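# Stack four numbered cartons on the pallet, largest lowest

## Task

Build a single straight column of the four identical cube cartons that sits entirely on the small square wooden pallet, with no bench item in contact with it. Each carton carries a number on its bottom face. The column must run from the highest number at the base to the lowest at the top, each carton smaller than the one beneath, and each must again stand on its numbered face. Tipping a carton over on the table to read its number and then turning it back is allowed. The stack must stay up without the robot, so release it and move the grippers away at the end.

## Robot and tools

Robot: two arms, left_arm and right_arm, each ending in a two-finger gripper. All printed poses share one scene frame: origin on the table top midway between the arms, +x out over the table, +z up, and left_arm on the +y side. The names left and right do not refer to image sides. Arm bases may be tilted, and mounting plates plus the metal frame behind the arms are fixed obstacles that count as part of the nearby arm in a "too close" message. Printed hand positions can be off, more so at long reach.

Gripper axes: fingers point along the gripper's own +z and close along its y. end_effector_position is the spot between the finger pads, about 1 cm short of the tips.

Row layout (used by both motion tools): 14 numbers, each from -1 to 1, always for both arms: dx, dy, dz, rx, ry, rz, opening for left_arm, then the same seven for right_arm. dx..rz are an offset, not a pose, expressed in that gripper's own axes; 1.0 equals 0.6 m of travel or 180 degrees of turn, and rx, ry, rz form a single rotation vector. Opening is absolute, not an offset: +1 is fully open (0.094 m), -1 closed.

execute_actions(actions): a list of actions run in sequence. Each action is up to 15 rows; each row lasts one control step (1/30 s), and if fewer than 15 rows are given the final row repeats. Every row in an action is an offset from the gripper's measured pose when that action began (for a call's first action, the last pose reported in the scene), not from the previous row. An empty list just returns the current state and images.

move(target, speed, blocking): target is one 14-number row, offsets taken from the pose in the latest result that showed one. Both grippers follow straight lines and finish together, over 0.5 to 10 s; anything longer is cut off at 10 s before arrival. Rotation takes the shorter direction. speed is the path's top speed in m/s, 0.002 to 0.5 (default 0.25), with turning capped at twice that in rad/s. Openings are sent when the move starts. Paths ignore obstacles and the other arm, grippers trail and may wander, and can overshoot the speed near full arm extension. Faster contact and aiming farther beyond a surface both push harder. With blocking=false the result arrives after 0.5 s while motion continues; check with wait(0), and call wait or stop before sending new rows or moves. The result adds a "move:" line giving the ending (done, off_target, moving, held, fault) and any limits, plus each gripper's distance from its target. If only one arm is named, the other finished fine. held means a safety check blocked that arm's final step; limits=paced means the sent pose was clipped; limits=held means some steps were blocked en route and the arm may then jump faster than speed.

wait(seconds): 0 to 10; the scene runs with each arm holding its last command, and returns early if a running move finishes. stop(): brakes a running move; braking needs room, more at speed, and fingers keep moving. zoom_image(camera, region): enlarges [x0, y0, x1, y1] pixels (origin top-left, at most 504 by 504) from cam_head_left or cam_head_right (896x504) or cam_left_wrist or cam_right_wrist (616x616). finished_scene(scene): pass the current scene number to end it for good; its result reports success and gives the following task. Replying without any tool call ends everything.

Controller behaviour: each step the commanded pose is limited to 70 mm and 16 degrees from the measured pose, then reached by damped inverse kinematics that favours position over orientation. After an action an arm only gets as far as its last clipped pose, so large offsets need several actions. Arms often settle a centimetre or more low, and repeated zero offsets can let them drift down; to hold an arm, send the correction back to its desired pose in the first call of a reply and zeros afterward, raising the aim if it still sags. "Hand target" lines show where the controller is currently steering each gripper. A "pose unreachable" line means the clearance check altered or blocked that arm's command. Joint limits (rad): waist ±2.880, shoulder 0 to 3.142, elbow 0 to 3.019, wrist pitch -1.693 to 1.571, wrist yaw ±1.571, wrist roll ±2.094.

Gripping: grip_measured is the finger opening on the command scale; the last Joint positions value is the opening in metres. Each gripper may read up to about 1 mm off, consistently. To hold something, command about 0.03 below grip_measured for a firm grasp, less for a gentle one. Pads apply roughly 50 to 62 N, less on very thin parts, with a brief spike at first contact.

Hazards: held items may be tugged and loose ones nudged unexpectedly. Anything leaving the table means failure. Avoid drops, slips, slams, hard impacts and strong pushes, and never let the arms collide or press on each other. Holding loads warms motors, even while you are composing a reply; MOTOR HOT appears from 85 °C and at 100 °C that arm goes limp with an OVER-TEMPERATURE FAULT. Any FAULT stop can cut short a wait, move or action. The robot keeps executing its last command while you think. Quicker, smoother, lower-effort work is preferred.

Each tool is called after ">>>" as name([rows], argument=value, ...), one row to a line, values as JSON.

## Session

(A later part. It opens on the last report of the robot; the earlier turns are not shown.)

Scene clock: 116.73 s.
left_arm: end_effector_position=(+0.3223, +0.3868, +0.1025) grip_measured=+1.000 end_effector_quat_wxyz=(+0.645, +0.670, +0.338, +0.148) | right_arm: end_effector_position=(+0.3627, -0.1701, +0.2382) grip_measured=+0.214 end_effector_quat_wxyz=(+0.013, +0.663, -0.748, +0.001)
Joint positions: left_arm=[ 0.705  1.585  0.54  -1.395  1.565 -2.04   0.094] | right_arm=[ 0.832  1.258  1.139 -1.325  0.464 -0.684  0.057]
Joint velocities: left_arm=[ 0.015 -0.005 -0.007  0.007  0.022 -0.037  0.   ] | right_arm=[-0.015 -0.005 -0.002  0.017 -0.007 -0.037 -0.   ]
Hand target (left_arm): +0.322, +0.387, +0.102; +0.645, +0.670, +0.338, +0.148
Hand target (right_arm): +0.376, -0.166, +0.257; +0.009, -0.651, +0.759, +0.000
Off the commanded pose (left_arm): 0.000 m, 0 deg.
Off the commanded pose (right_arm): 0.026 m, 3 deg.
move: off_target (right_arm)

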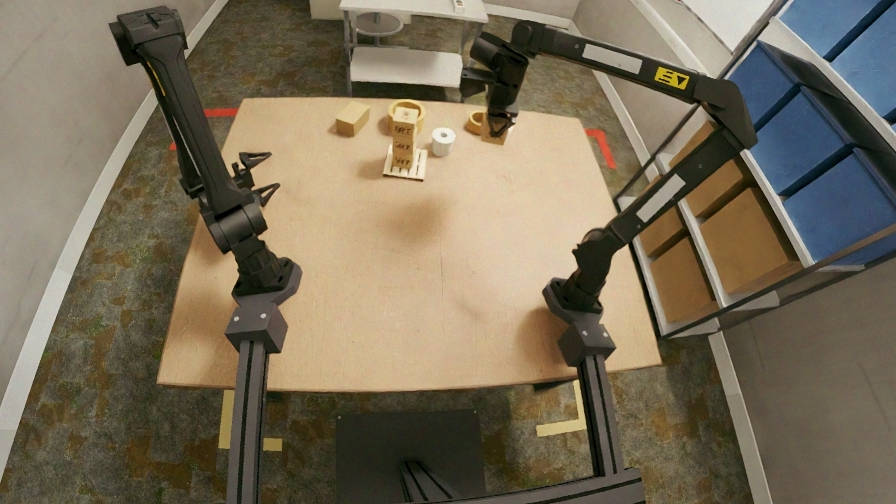

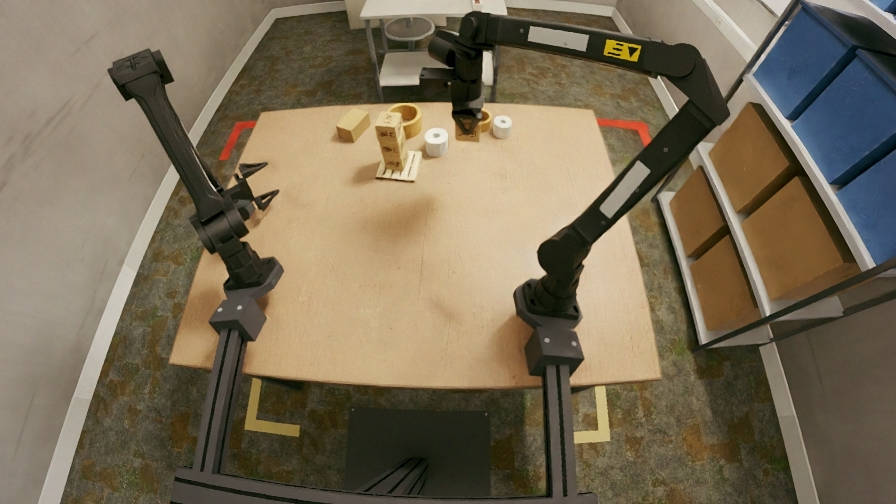

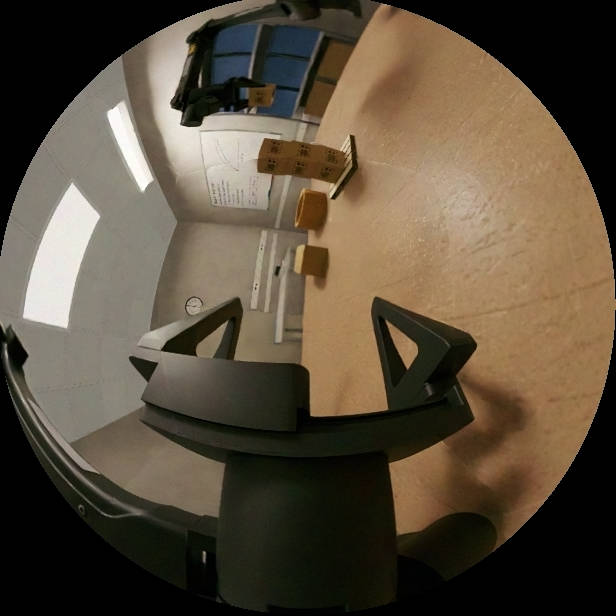

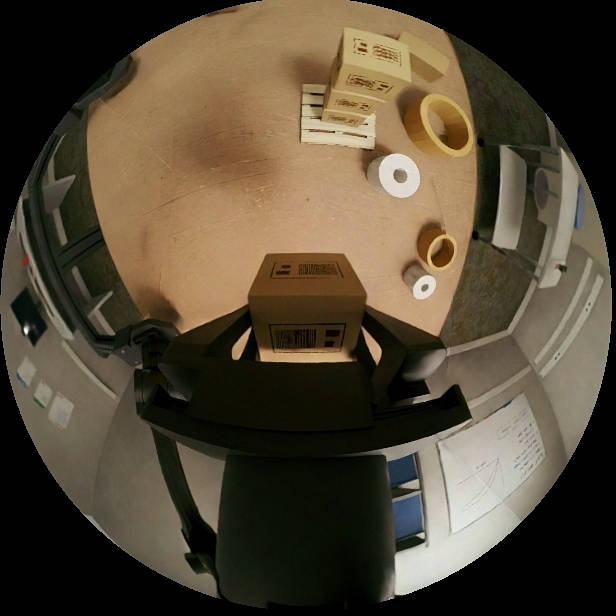

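>>> move(target=[0,0,0,0,0,0,1,-0.366,-0.114,-0.03,0,0,0.008,0.175], speed=0.15)

>>> move(target=[0,0,0,0,0,0,1,-0.005,-0.008,0.065,0.006,-0.006,0.003,0.175], speed=0.04)

>>> zoom_image(camera="cam_head_left", region=[350,60,470,180])

>>> zoom_image(camera="cam_left_wrist", region=[190,90,330,230])

Scene clock: 119.10 s.
left_arm: end_effector_position=(+0.3223, +0.3868, +0.1025) grip_measured=+1.000 end_effector_quat_wxyz=(+0.645, +0.670, +0.338, +0.148) | right_arm: end_effector_position=(+0.4519, +0.0240, +0.2408) grip_measured=+0.214 end_effector_quat_wxyz=(-0.028, -0.660, +0.751, -0.004)
Joint positions: left_arm=[ 0.705  1.585  0.54  -1.395  1.565 -2.04   0.094] | right_arm=[ 0.962  1.834  1.798 -1.509  0.477 -0.513  0.057]
Joint velocities: left_arm=[-0.015 -0.015 -0.017 -0.002 -0.022 -0.007  0.   ] | right_arm=[-0.015  0.005 -0.007 -0.007 -0.095  0.066  0.001]
Hand target (left_arm): +0.322, +0.387, +0.102; +0.645, +0.670, +0.338, +0.148
Hand target (right_arm): +0.459, +0.038, +0.252; -0.014, -0.654, +0.756, -0.002
Off the commanded pose (left_arm): 0.000 m, 0 deg.
Off the commanded pose (right_arm): 0.020 m, 2 deg.
move: off_target (right_arm)

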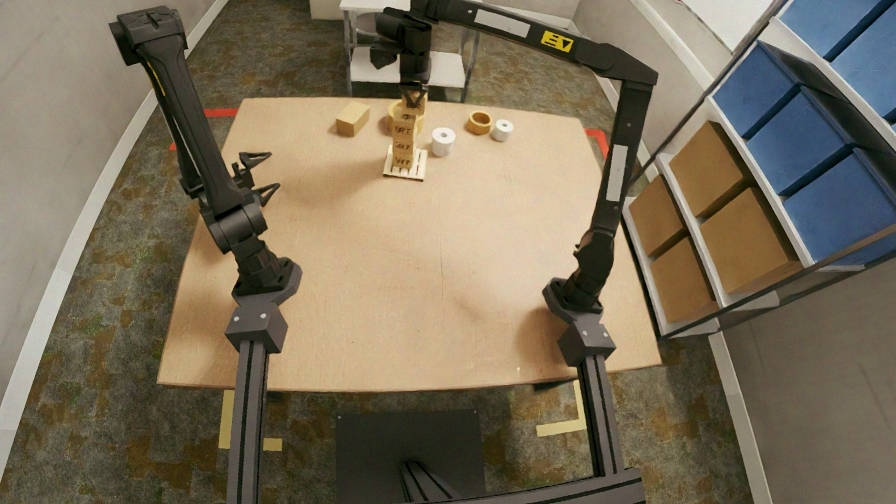

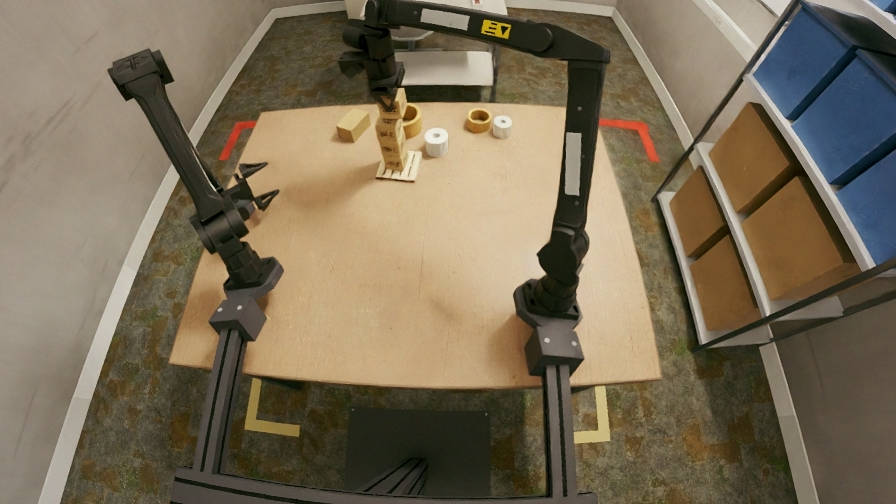

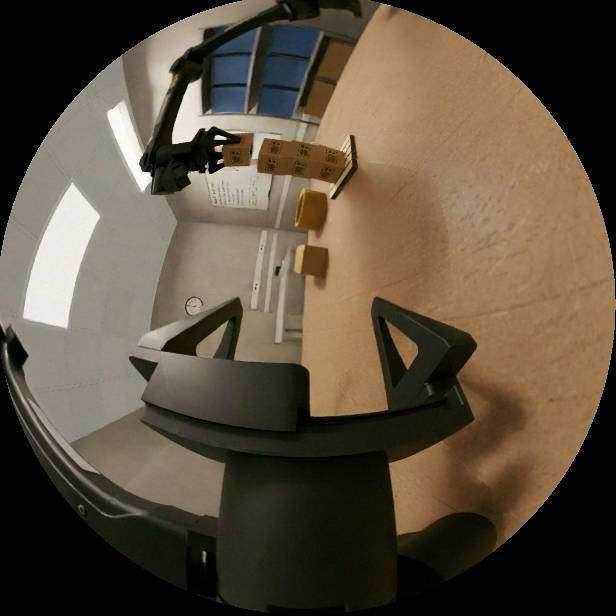

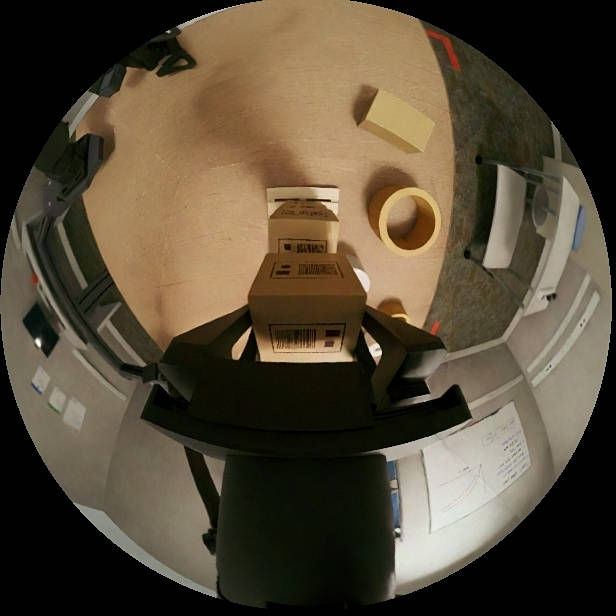

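Scene clock: 120.33 s.
left_arm: end_effector_position=(+0.3223, +0.3868, +0.1025) grip_measured=+1.000 end_effector_quat_wxyz=(+0.645, +0.670, +0.338, +0.148) | right_arm: end_effector_position=(+0.4539, +0.0339, +0.2163) grip_measured=+0.214 end_effector_quat_wxyz=(-0.004, -0.656, +0.755, -0.002)
Joint positions: left_arm=[ 0.705  1.585  0.54  -1.395  1.565 -2.04   0.094] | right_arm=[ 0.95   1.834  1.735 -1.386  0.48  -0.54   0.057]
Joint velocities: left_arm=[-0.005  0.005 -0.022 -0.012  0.022 -0.007  0.   ] | right_arm=[-0.015 -0.005 -0.002  0.002 -0.066 -0.051 -0.   ]
Hand target (left_arm): +0.322, +0.387, +0.102; +0.645, +0.670, +0.338, +0.148
Hand target (right_arm): +0.456, +0.024, +0.202; -0.015, -0.657, +0.754, -0.005
Off the commanded pose (left_arm): 0.000 m, 0 deg.
Off the commanded pose (right_arm): 0.017 m, 1 deg.
move: off_target (right_arm)

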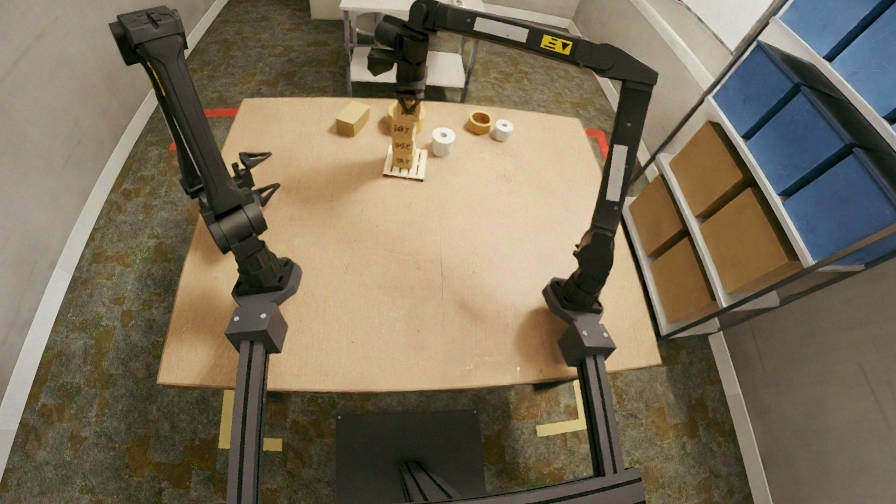

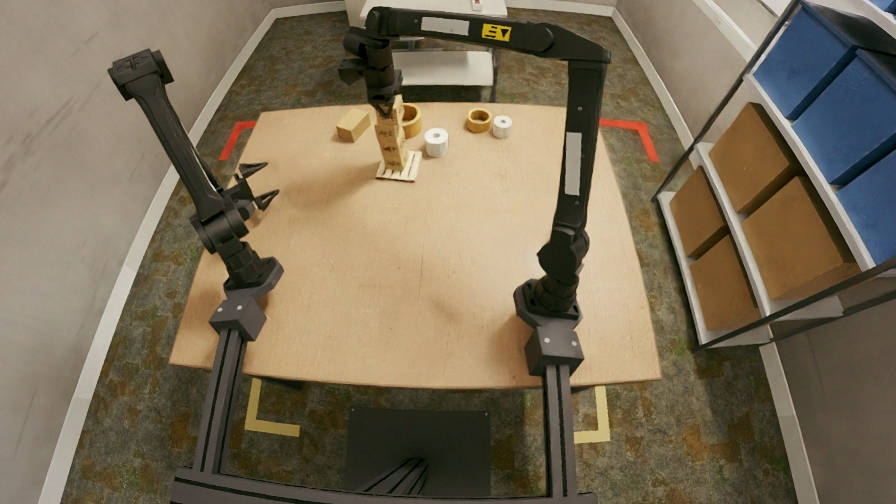

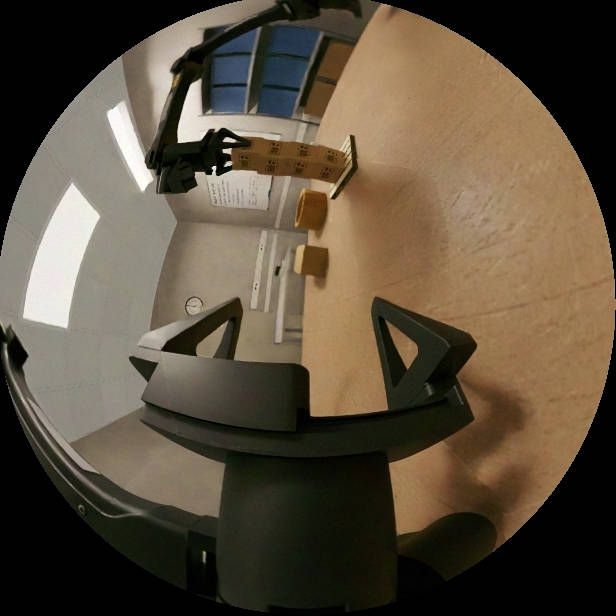

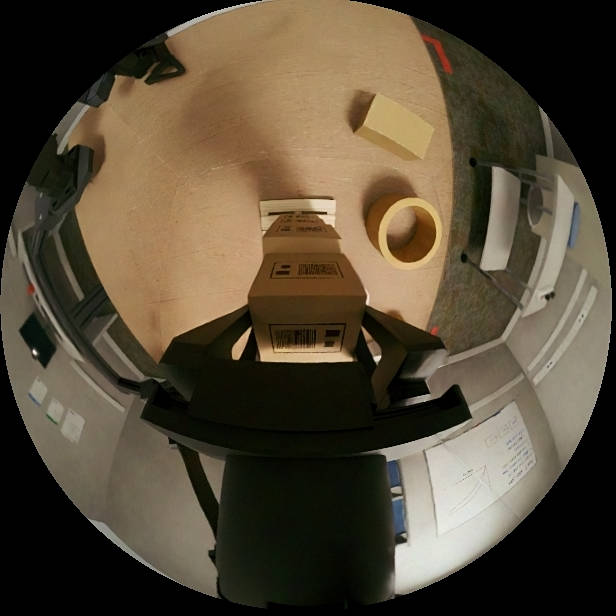

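Region (350, 60, 470, 180) of cam_head_left's 896x504 image, scaled by 4.200, with more detail than that image has.

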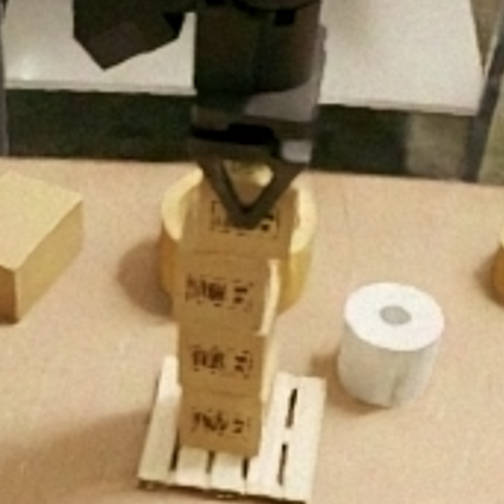

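Region (190, 90, 330, 230) of cam_left_wrist's 616x616 image, scaled by 3.600, with more detail than that image has.

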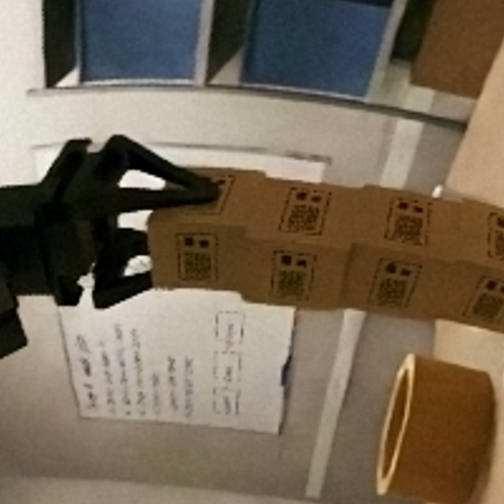

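Off by ~7 mm in both; lift and realign.

>>> move(target=[0,0,0,0,0,0,1,-0.02,0,-0.06,0,0,0,0.175], speed=0.04)

Scene clock: 121.77 s.
left_arm: end_effector_position=(+0.3223, +0.3868, +0.1025) grip_measured=+1.000 end_effector_quat_wxyz=(+0.645, +0.670, +0.338, +0.148) | right_arm: end_effector_position=(+0.4489, +0.0315, +0.2407) grip_measured=+0.214 end_effector_quat_wxyz=(-0.018, -0.661, +0.750, -0.005)
Joint positions: left_arm=[ 0.705  1.585  0.54  -1.395  1.565 -2.04   0.094] | right_arm=[ 0.974  1.834  1.788 -1.484  0.484 -0.513  0.057]
Joint velocities: left_arm=[ 0.005 -0.015 -0.002 -0.012  0.051 -0.11   0.   ] | right_arm=[-0.024 -0.005 -0.012  0.007 -0.037  0.022 -0.001]
Hand target (left_arm): +0.322, +0.387, +0.102; +0.645, +0.670, +0.338, +0.148
Hand target (right_arm): +0.455, +0.046, +0.252; -0.004, -0.656, +0.755, -0.002
Off the commanded pose (left_arm): 0.000 m, 0 deg.
Off the commanded pose (right_arm): 0.020 m, 2 deg.
move: off_target (right_arm)

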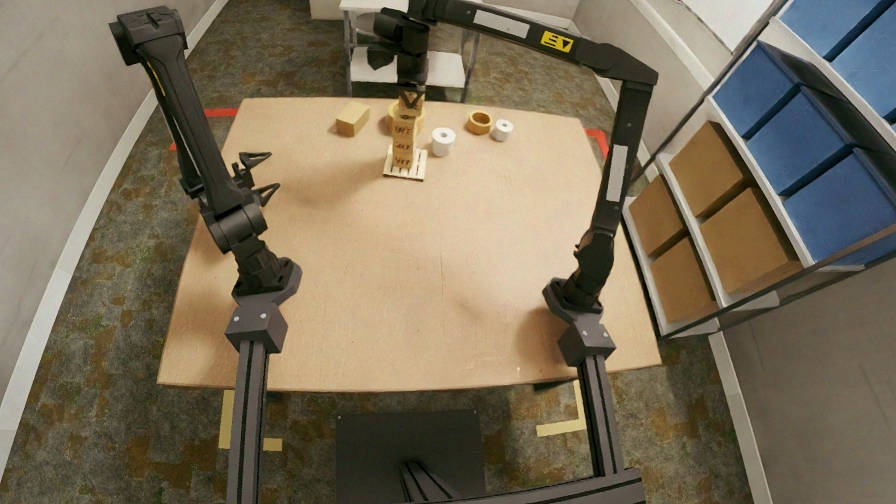

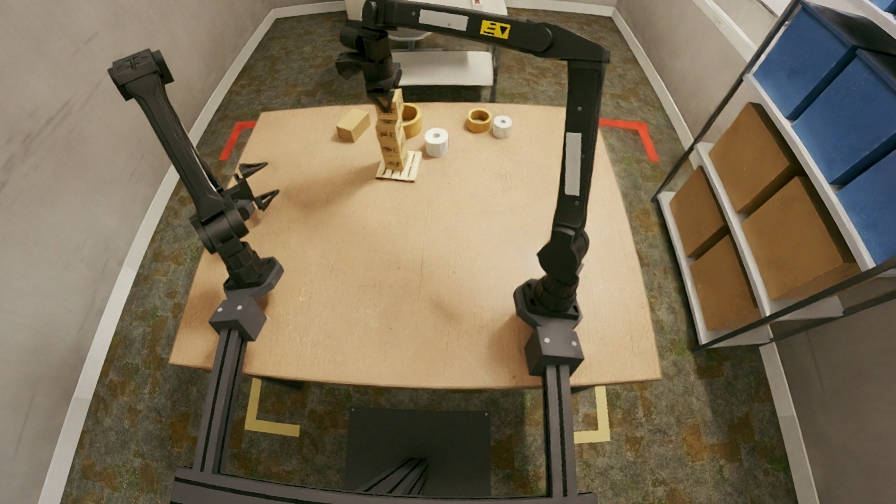

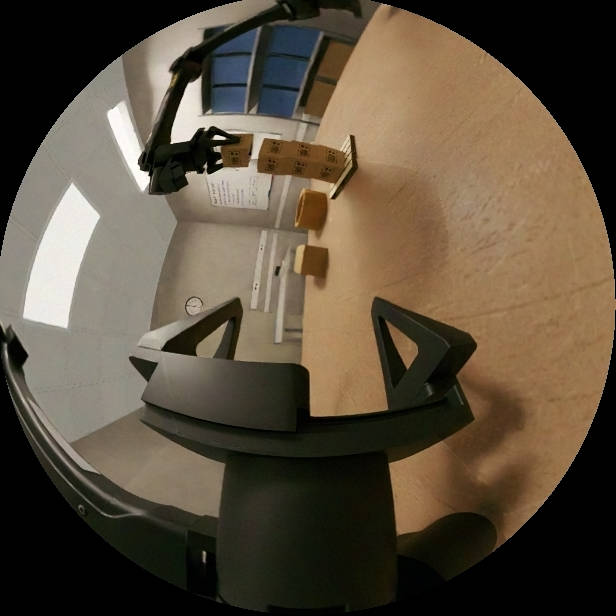

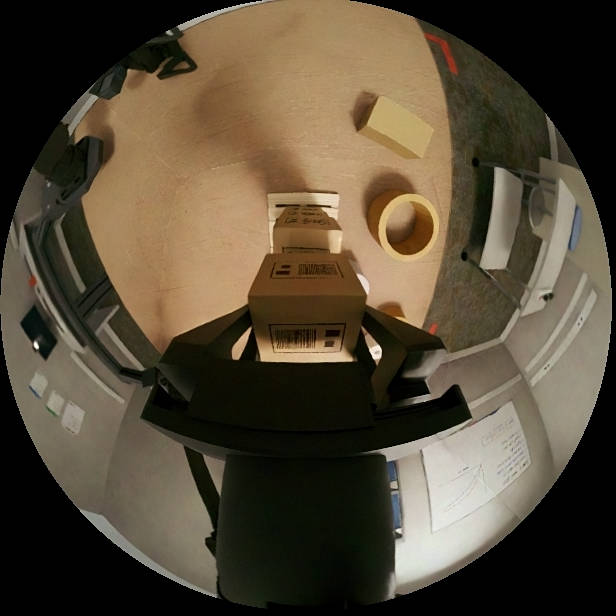

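>>> move(target=[0,0,0,0,0,0,1,-0.005,0.004,0.065,0.006,-0.006,0.005,0.175], speed=0.04)

>>> zoom_image(camera="cam_head_left", region=[350,60,470,180])

>>> zoom_image(camera="cam_left_wrist", region=[190,90,330,230])

Scene clock: 123.20 s.
left_arm: end_effector_position=(+0.3223, +0.3868, +0.1025) grip_measured=+1.000 end_effector_quat_wxyz=(+0.645, +0.670, +0.338, +0.148) | right_arm: end_effector_position=(+0.4426, +0.0423, +0.2157) grip_measured=+0.214 end_effector_quat_wxyz=(+0.003, -0.657, +0.754, -0.002)
Joint positions: left_arm=[ 0.705  1.585  0.54  -1.395  1.565 -2.04   0.094] | right_arm=[ 0.973  1.83   1.709 -1.361  0.486 -0.524  0.057]
Joint velocities: left_arm=[-0.005 -0.005 -0.027  0.007 -0.037  0.095  0.   ] | right_arm=[-0.015 -0.015 -0.012 -0.012 -0.007  0.007 -0.001]
Hand target (left_arm): +0.322, +0.387, +0.102; +0.645, +0.670, +0.338, +0.148
Hand target (right_arm): +0.446, +0.033, +0.202; -0.005, -0.656, +0.755, -0.006
Off the commanded pose (left_arm): 0.000 m, 0 deg.
Off the commanded pose (right_arm): 0.017 m, 1 deg.
move: off_target (right_arm)

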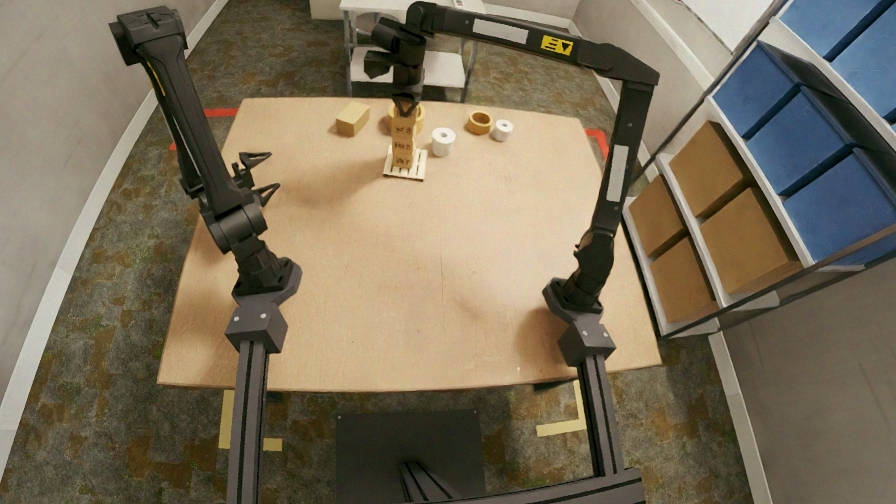

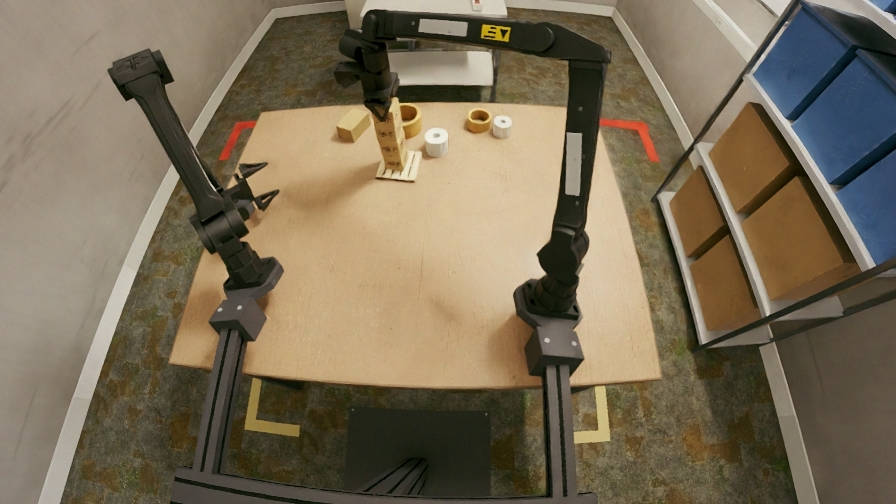

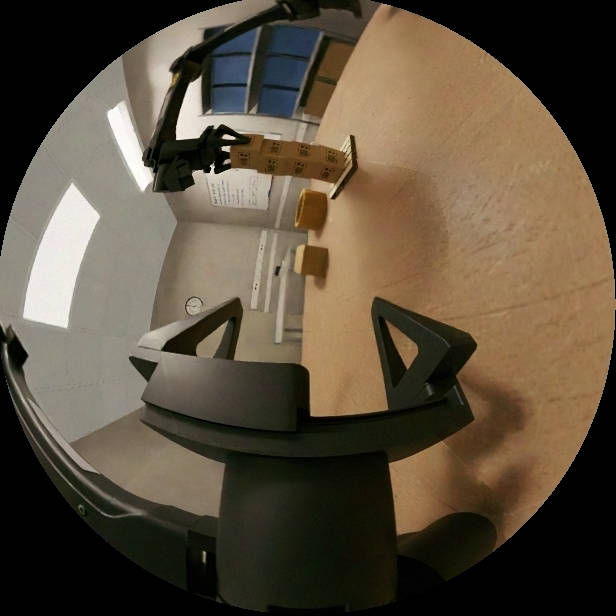

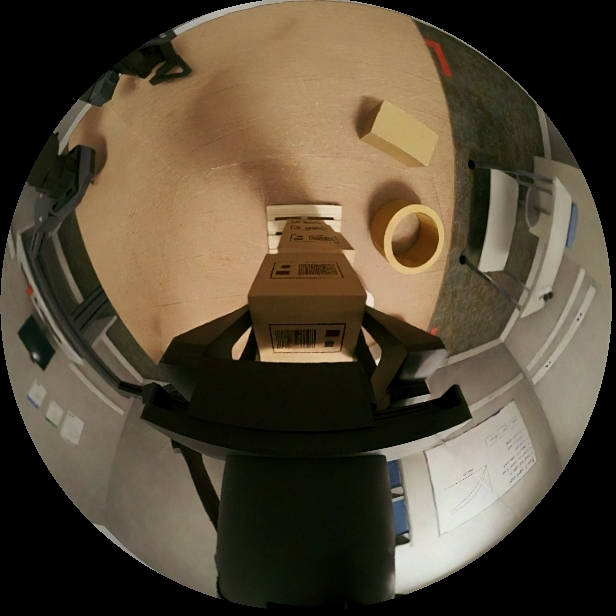

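Region (350, 60, 470, 180) of cam_head_left's 896x504 image, scaled by 4.200, with more detail than that image has.

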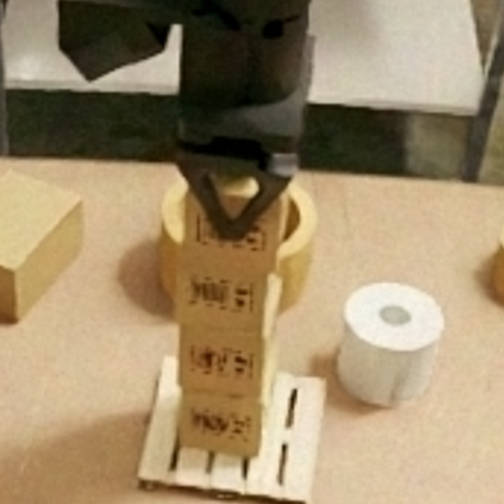

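Region (190, 90, 330, 230) of cam_left_wrist's 616x616 image, scaled by 3.600, with more detail than that image has.

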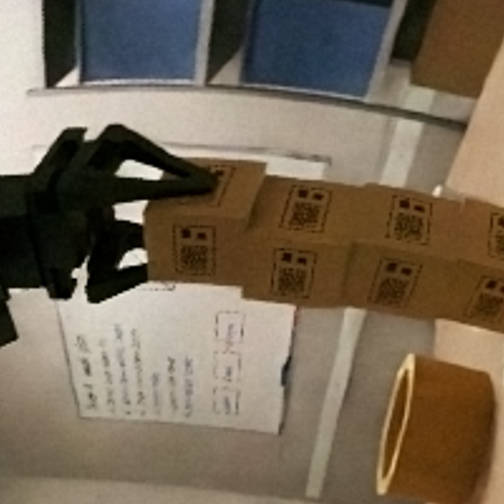

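>>> move(target=[0,0,0,0,0,0,1,-0.01,-0.02,-0.06,0,0,0,0.175], speed=0.04)

>>> move(target=[0,0,0,0,0,0,1,0,-0.008,0.06,0.004,-0.004,0.003,0.175], speed=0.04)

>>> zoom_image(camera="cam_head_left", region=[350,60,470,180])

>>> zoom_image(camera="cam_left_wrist", region=[190,90,330,230])

Scene clock: 124.87 s.
left_arm: end_effector_position=(+0.3223, +0.3868, +0.1025) grip_measured=+1.000 end_effector_quat_wxyz=(+0.645, +0.670, +0.338, +0.148) | right_arm: end_effector_position=(+0.4483, +0.0317, +0.2368) grip_measured=+0.214 end_effector_quat_wxyz=(-0.014, -0.662, +0.749, -0.007)
Joint positions: left_arm=[ 0.705  1.585  0.54  -1.395  1.565 -2.04   0.094] | right_arm=[ 0.973  1.83   1.771 -1.463  0.488 -0.52   0.057]
Joint velocities: left_arm=[ 0.005 -0.015 -0.002 -0.012 -0.007  0.081  0.   ] | right_arm=[ 0.015 -0.005  0.022 -0.002  0.007  0.007 -0.001]
Hand target (left_arm): +0.322, +0.387, +0.102; +0.645, +0.670, +0.338, +0.148
Hand target (right_arm): +0.454, +0.046, +0.252; +0.003, -0.657, +0.754, -0.002
Off the commanded pose (left_arm): 0.000 m, 0 deg.
Off the commanded pose (right_arm): 0.022 m, 2 deg.
move: off_target (right_arm)

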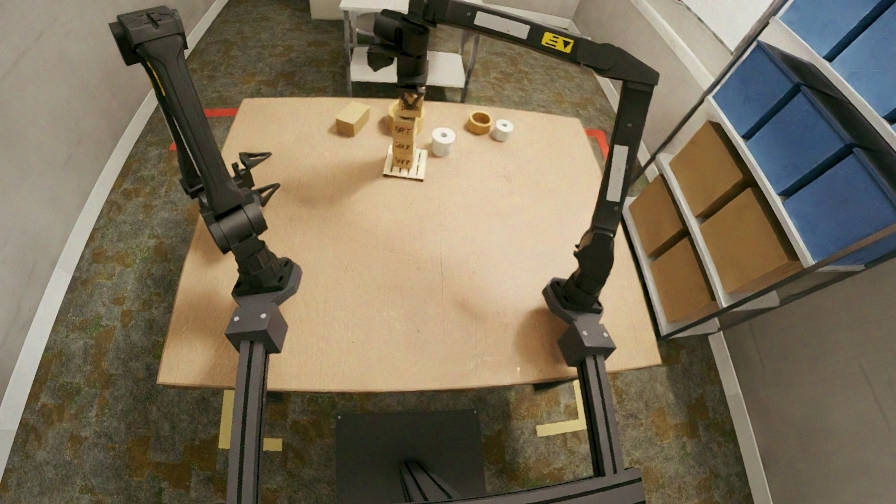

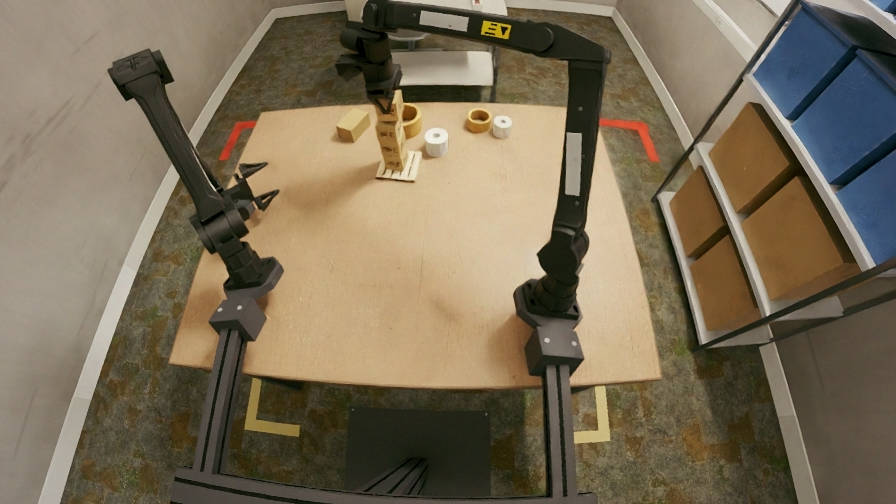

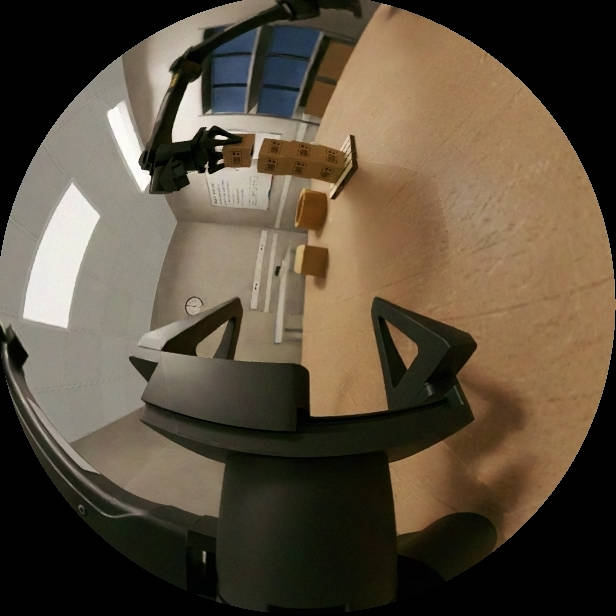

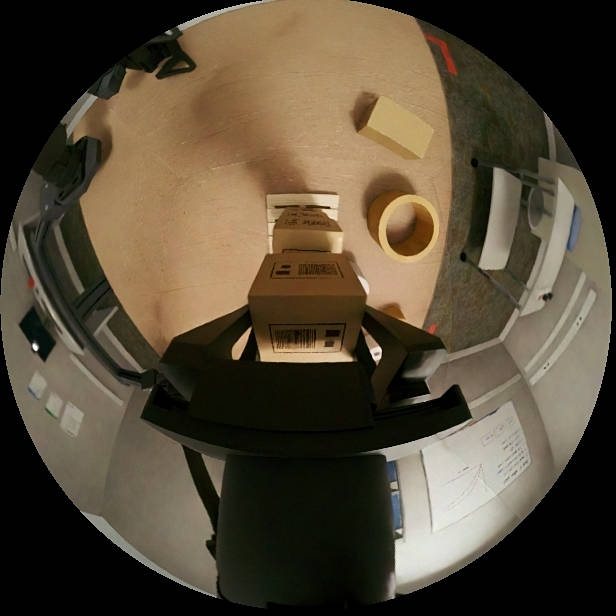

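Scene clock: 126.00 s.
left_arm: end_effector_position=(+0.3223, +0.3868, +0.1025) grip_measured=+1.000 end_effector_quat_wxyz=(+0.645, +0.670, +0.338, +0.148) | right_arm: end_effector_position=(+0.4494, +0.0387, +0.2157) grip_measured=+0.214 end_effector_quat_wxyz=(+0.003, -0.658, +0.753, -0.003)
Joint positions: left_arm=[ 0.705  1.585  0.54  -1.395  1.565 -2.04   0.094] | right_arm=[ 0.961  1.83   1.718 -1.363  0.487 -0.542  0.057]
Joint velocities: left_arm=[-0.005 -0.005 -0.002  0.002 -0.037  0.007  0.   ] | right_arm=[ 0.005 -0.005 -0.007  0.002  0.081  0.051 -0.001]
Hand target (left_arm): +0.322, +0.387, +0.102; +0.645, +0.670, +0.338, +0.148
Hand target (right_arm): +0.453, +0.030, +0.201; -0.005, -0.659, +0.752, -0.007
Off the commanded pose (left_arm): 0.000 m, 0 deg.
Off the commanded pose (right_arm): 0.018 m, 1 deg.
move: off_target (right_arm)

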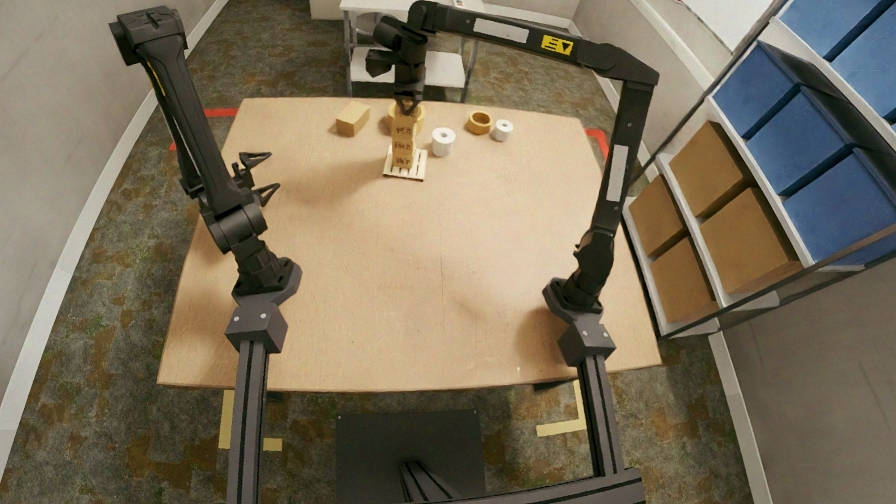

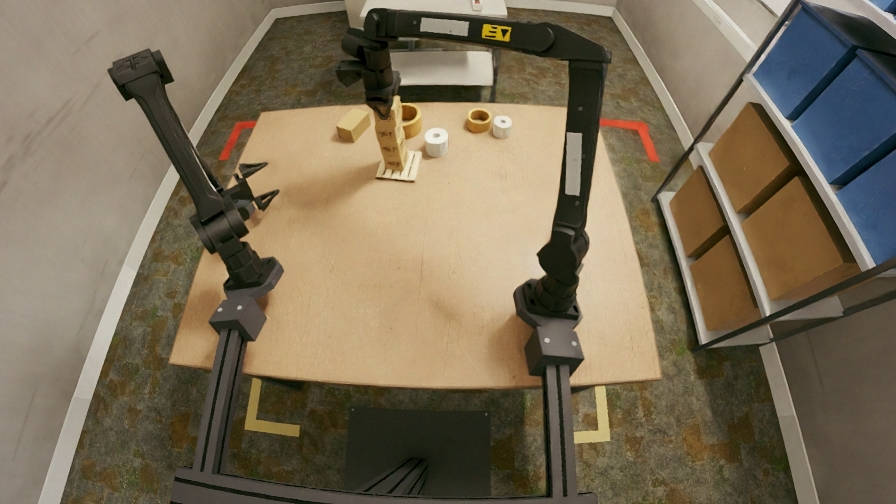

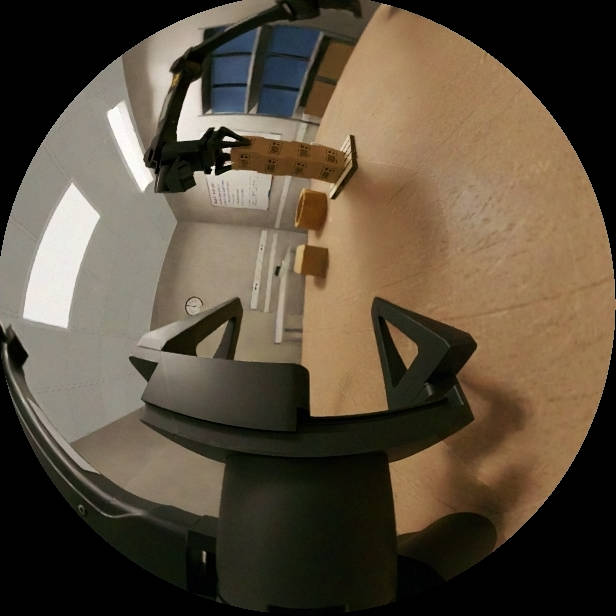

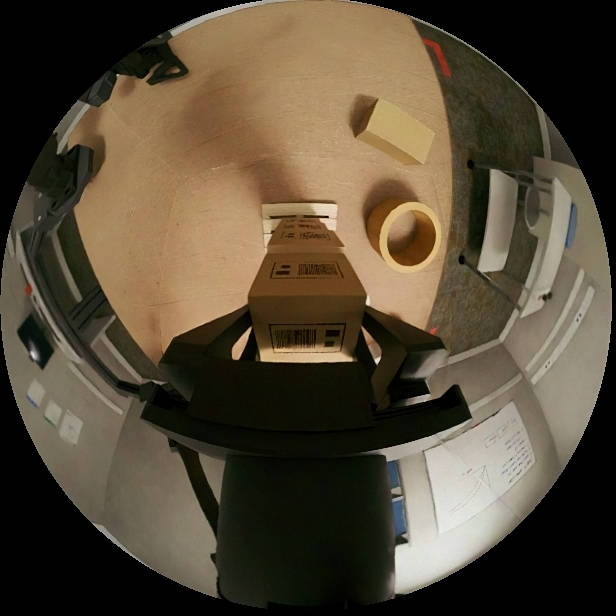

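Region (350, 60, 470, 180) of cam_head_left's 896x504 image, scaled by 4.200, with more detail than that image has.

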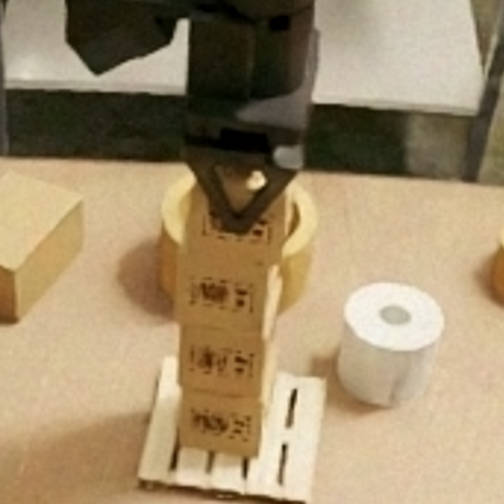

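Region (190, 90, 330, 230) of cam_left_wrist's 616x616 image, scaled by 3.600, with more detail than that image has.

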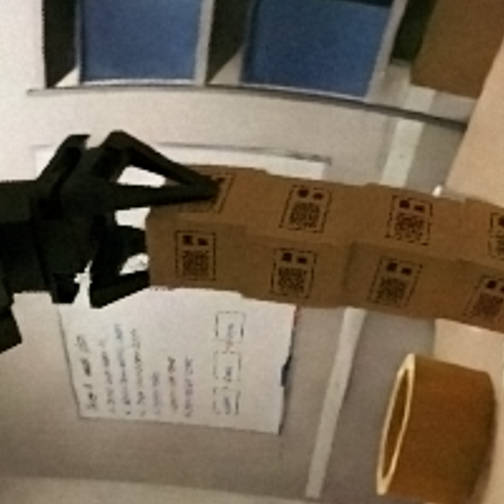

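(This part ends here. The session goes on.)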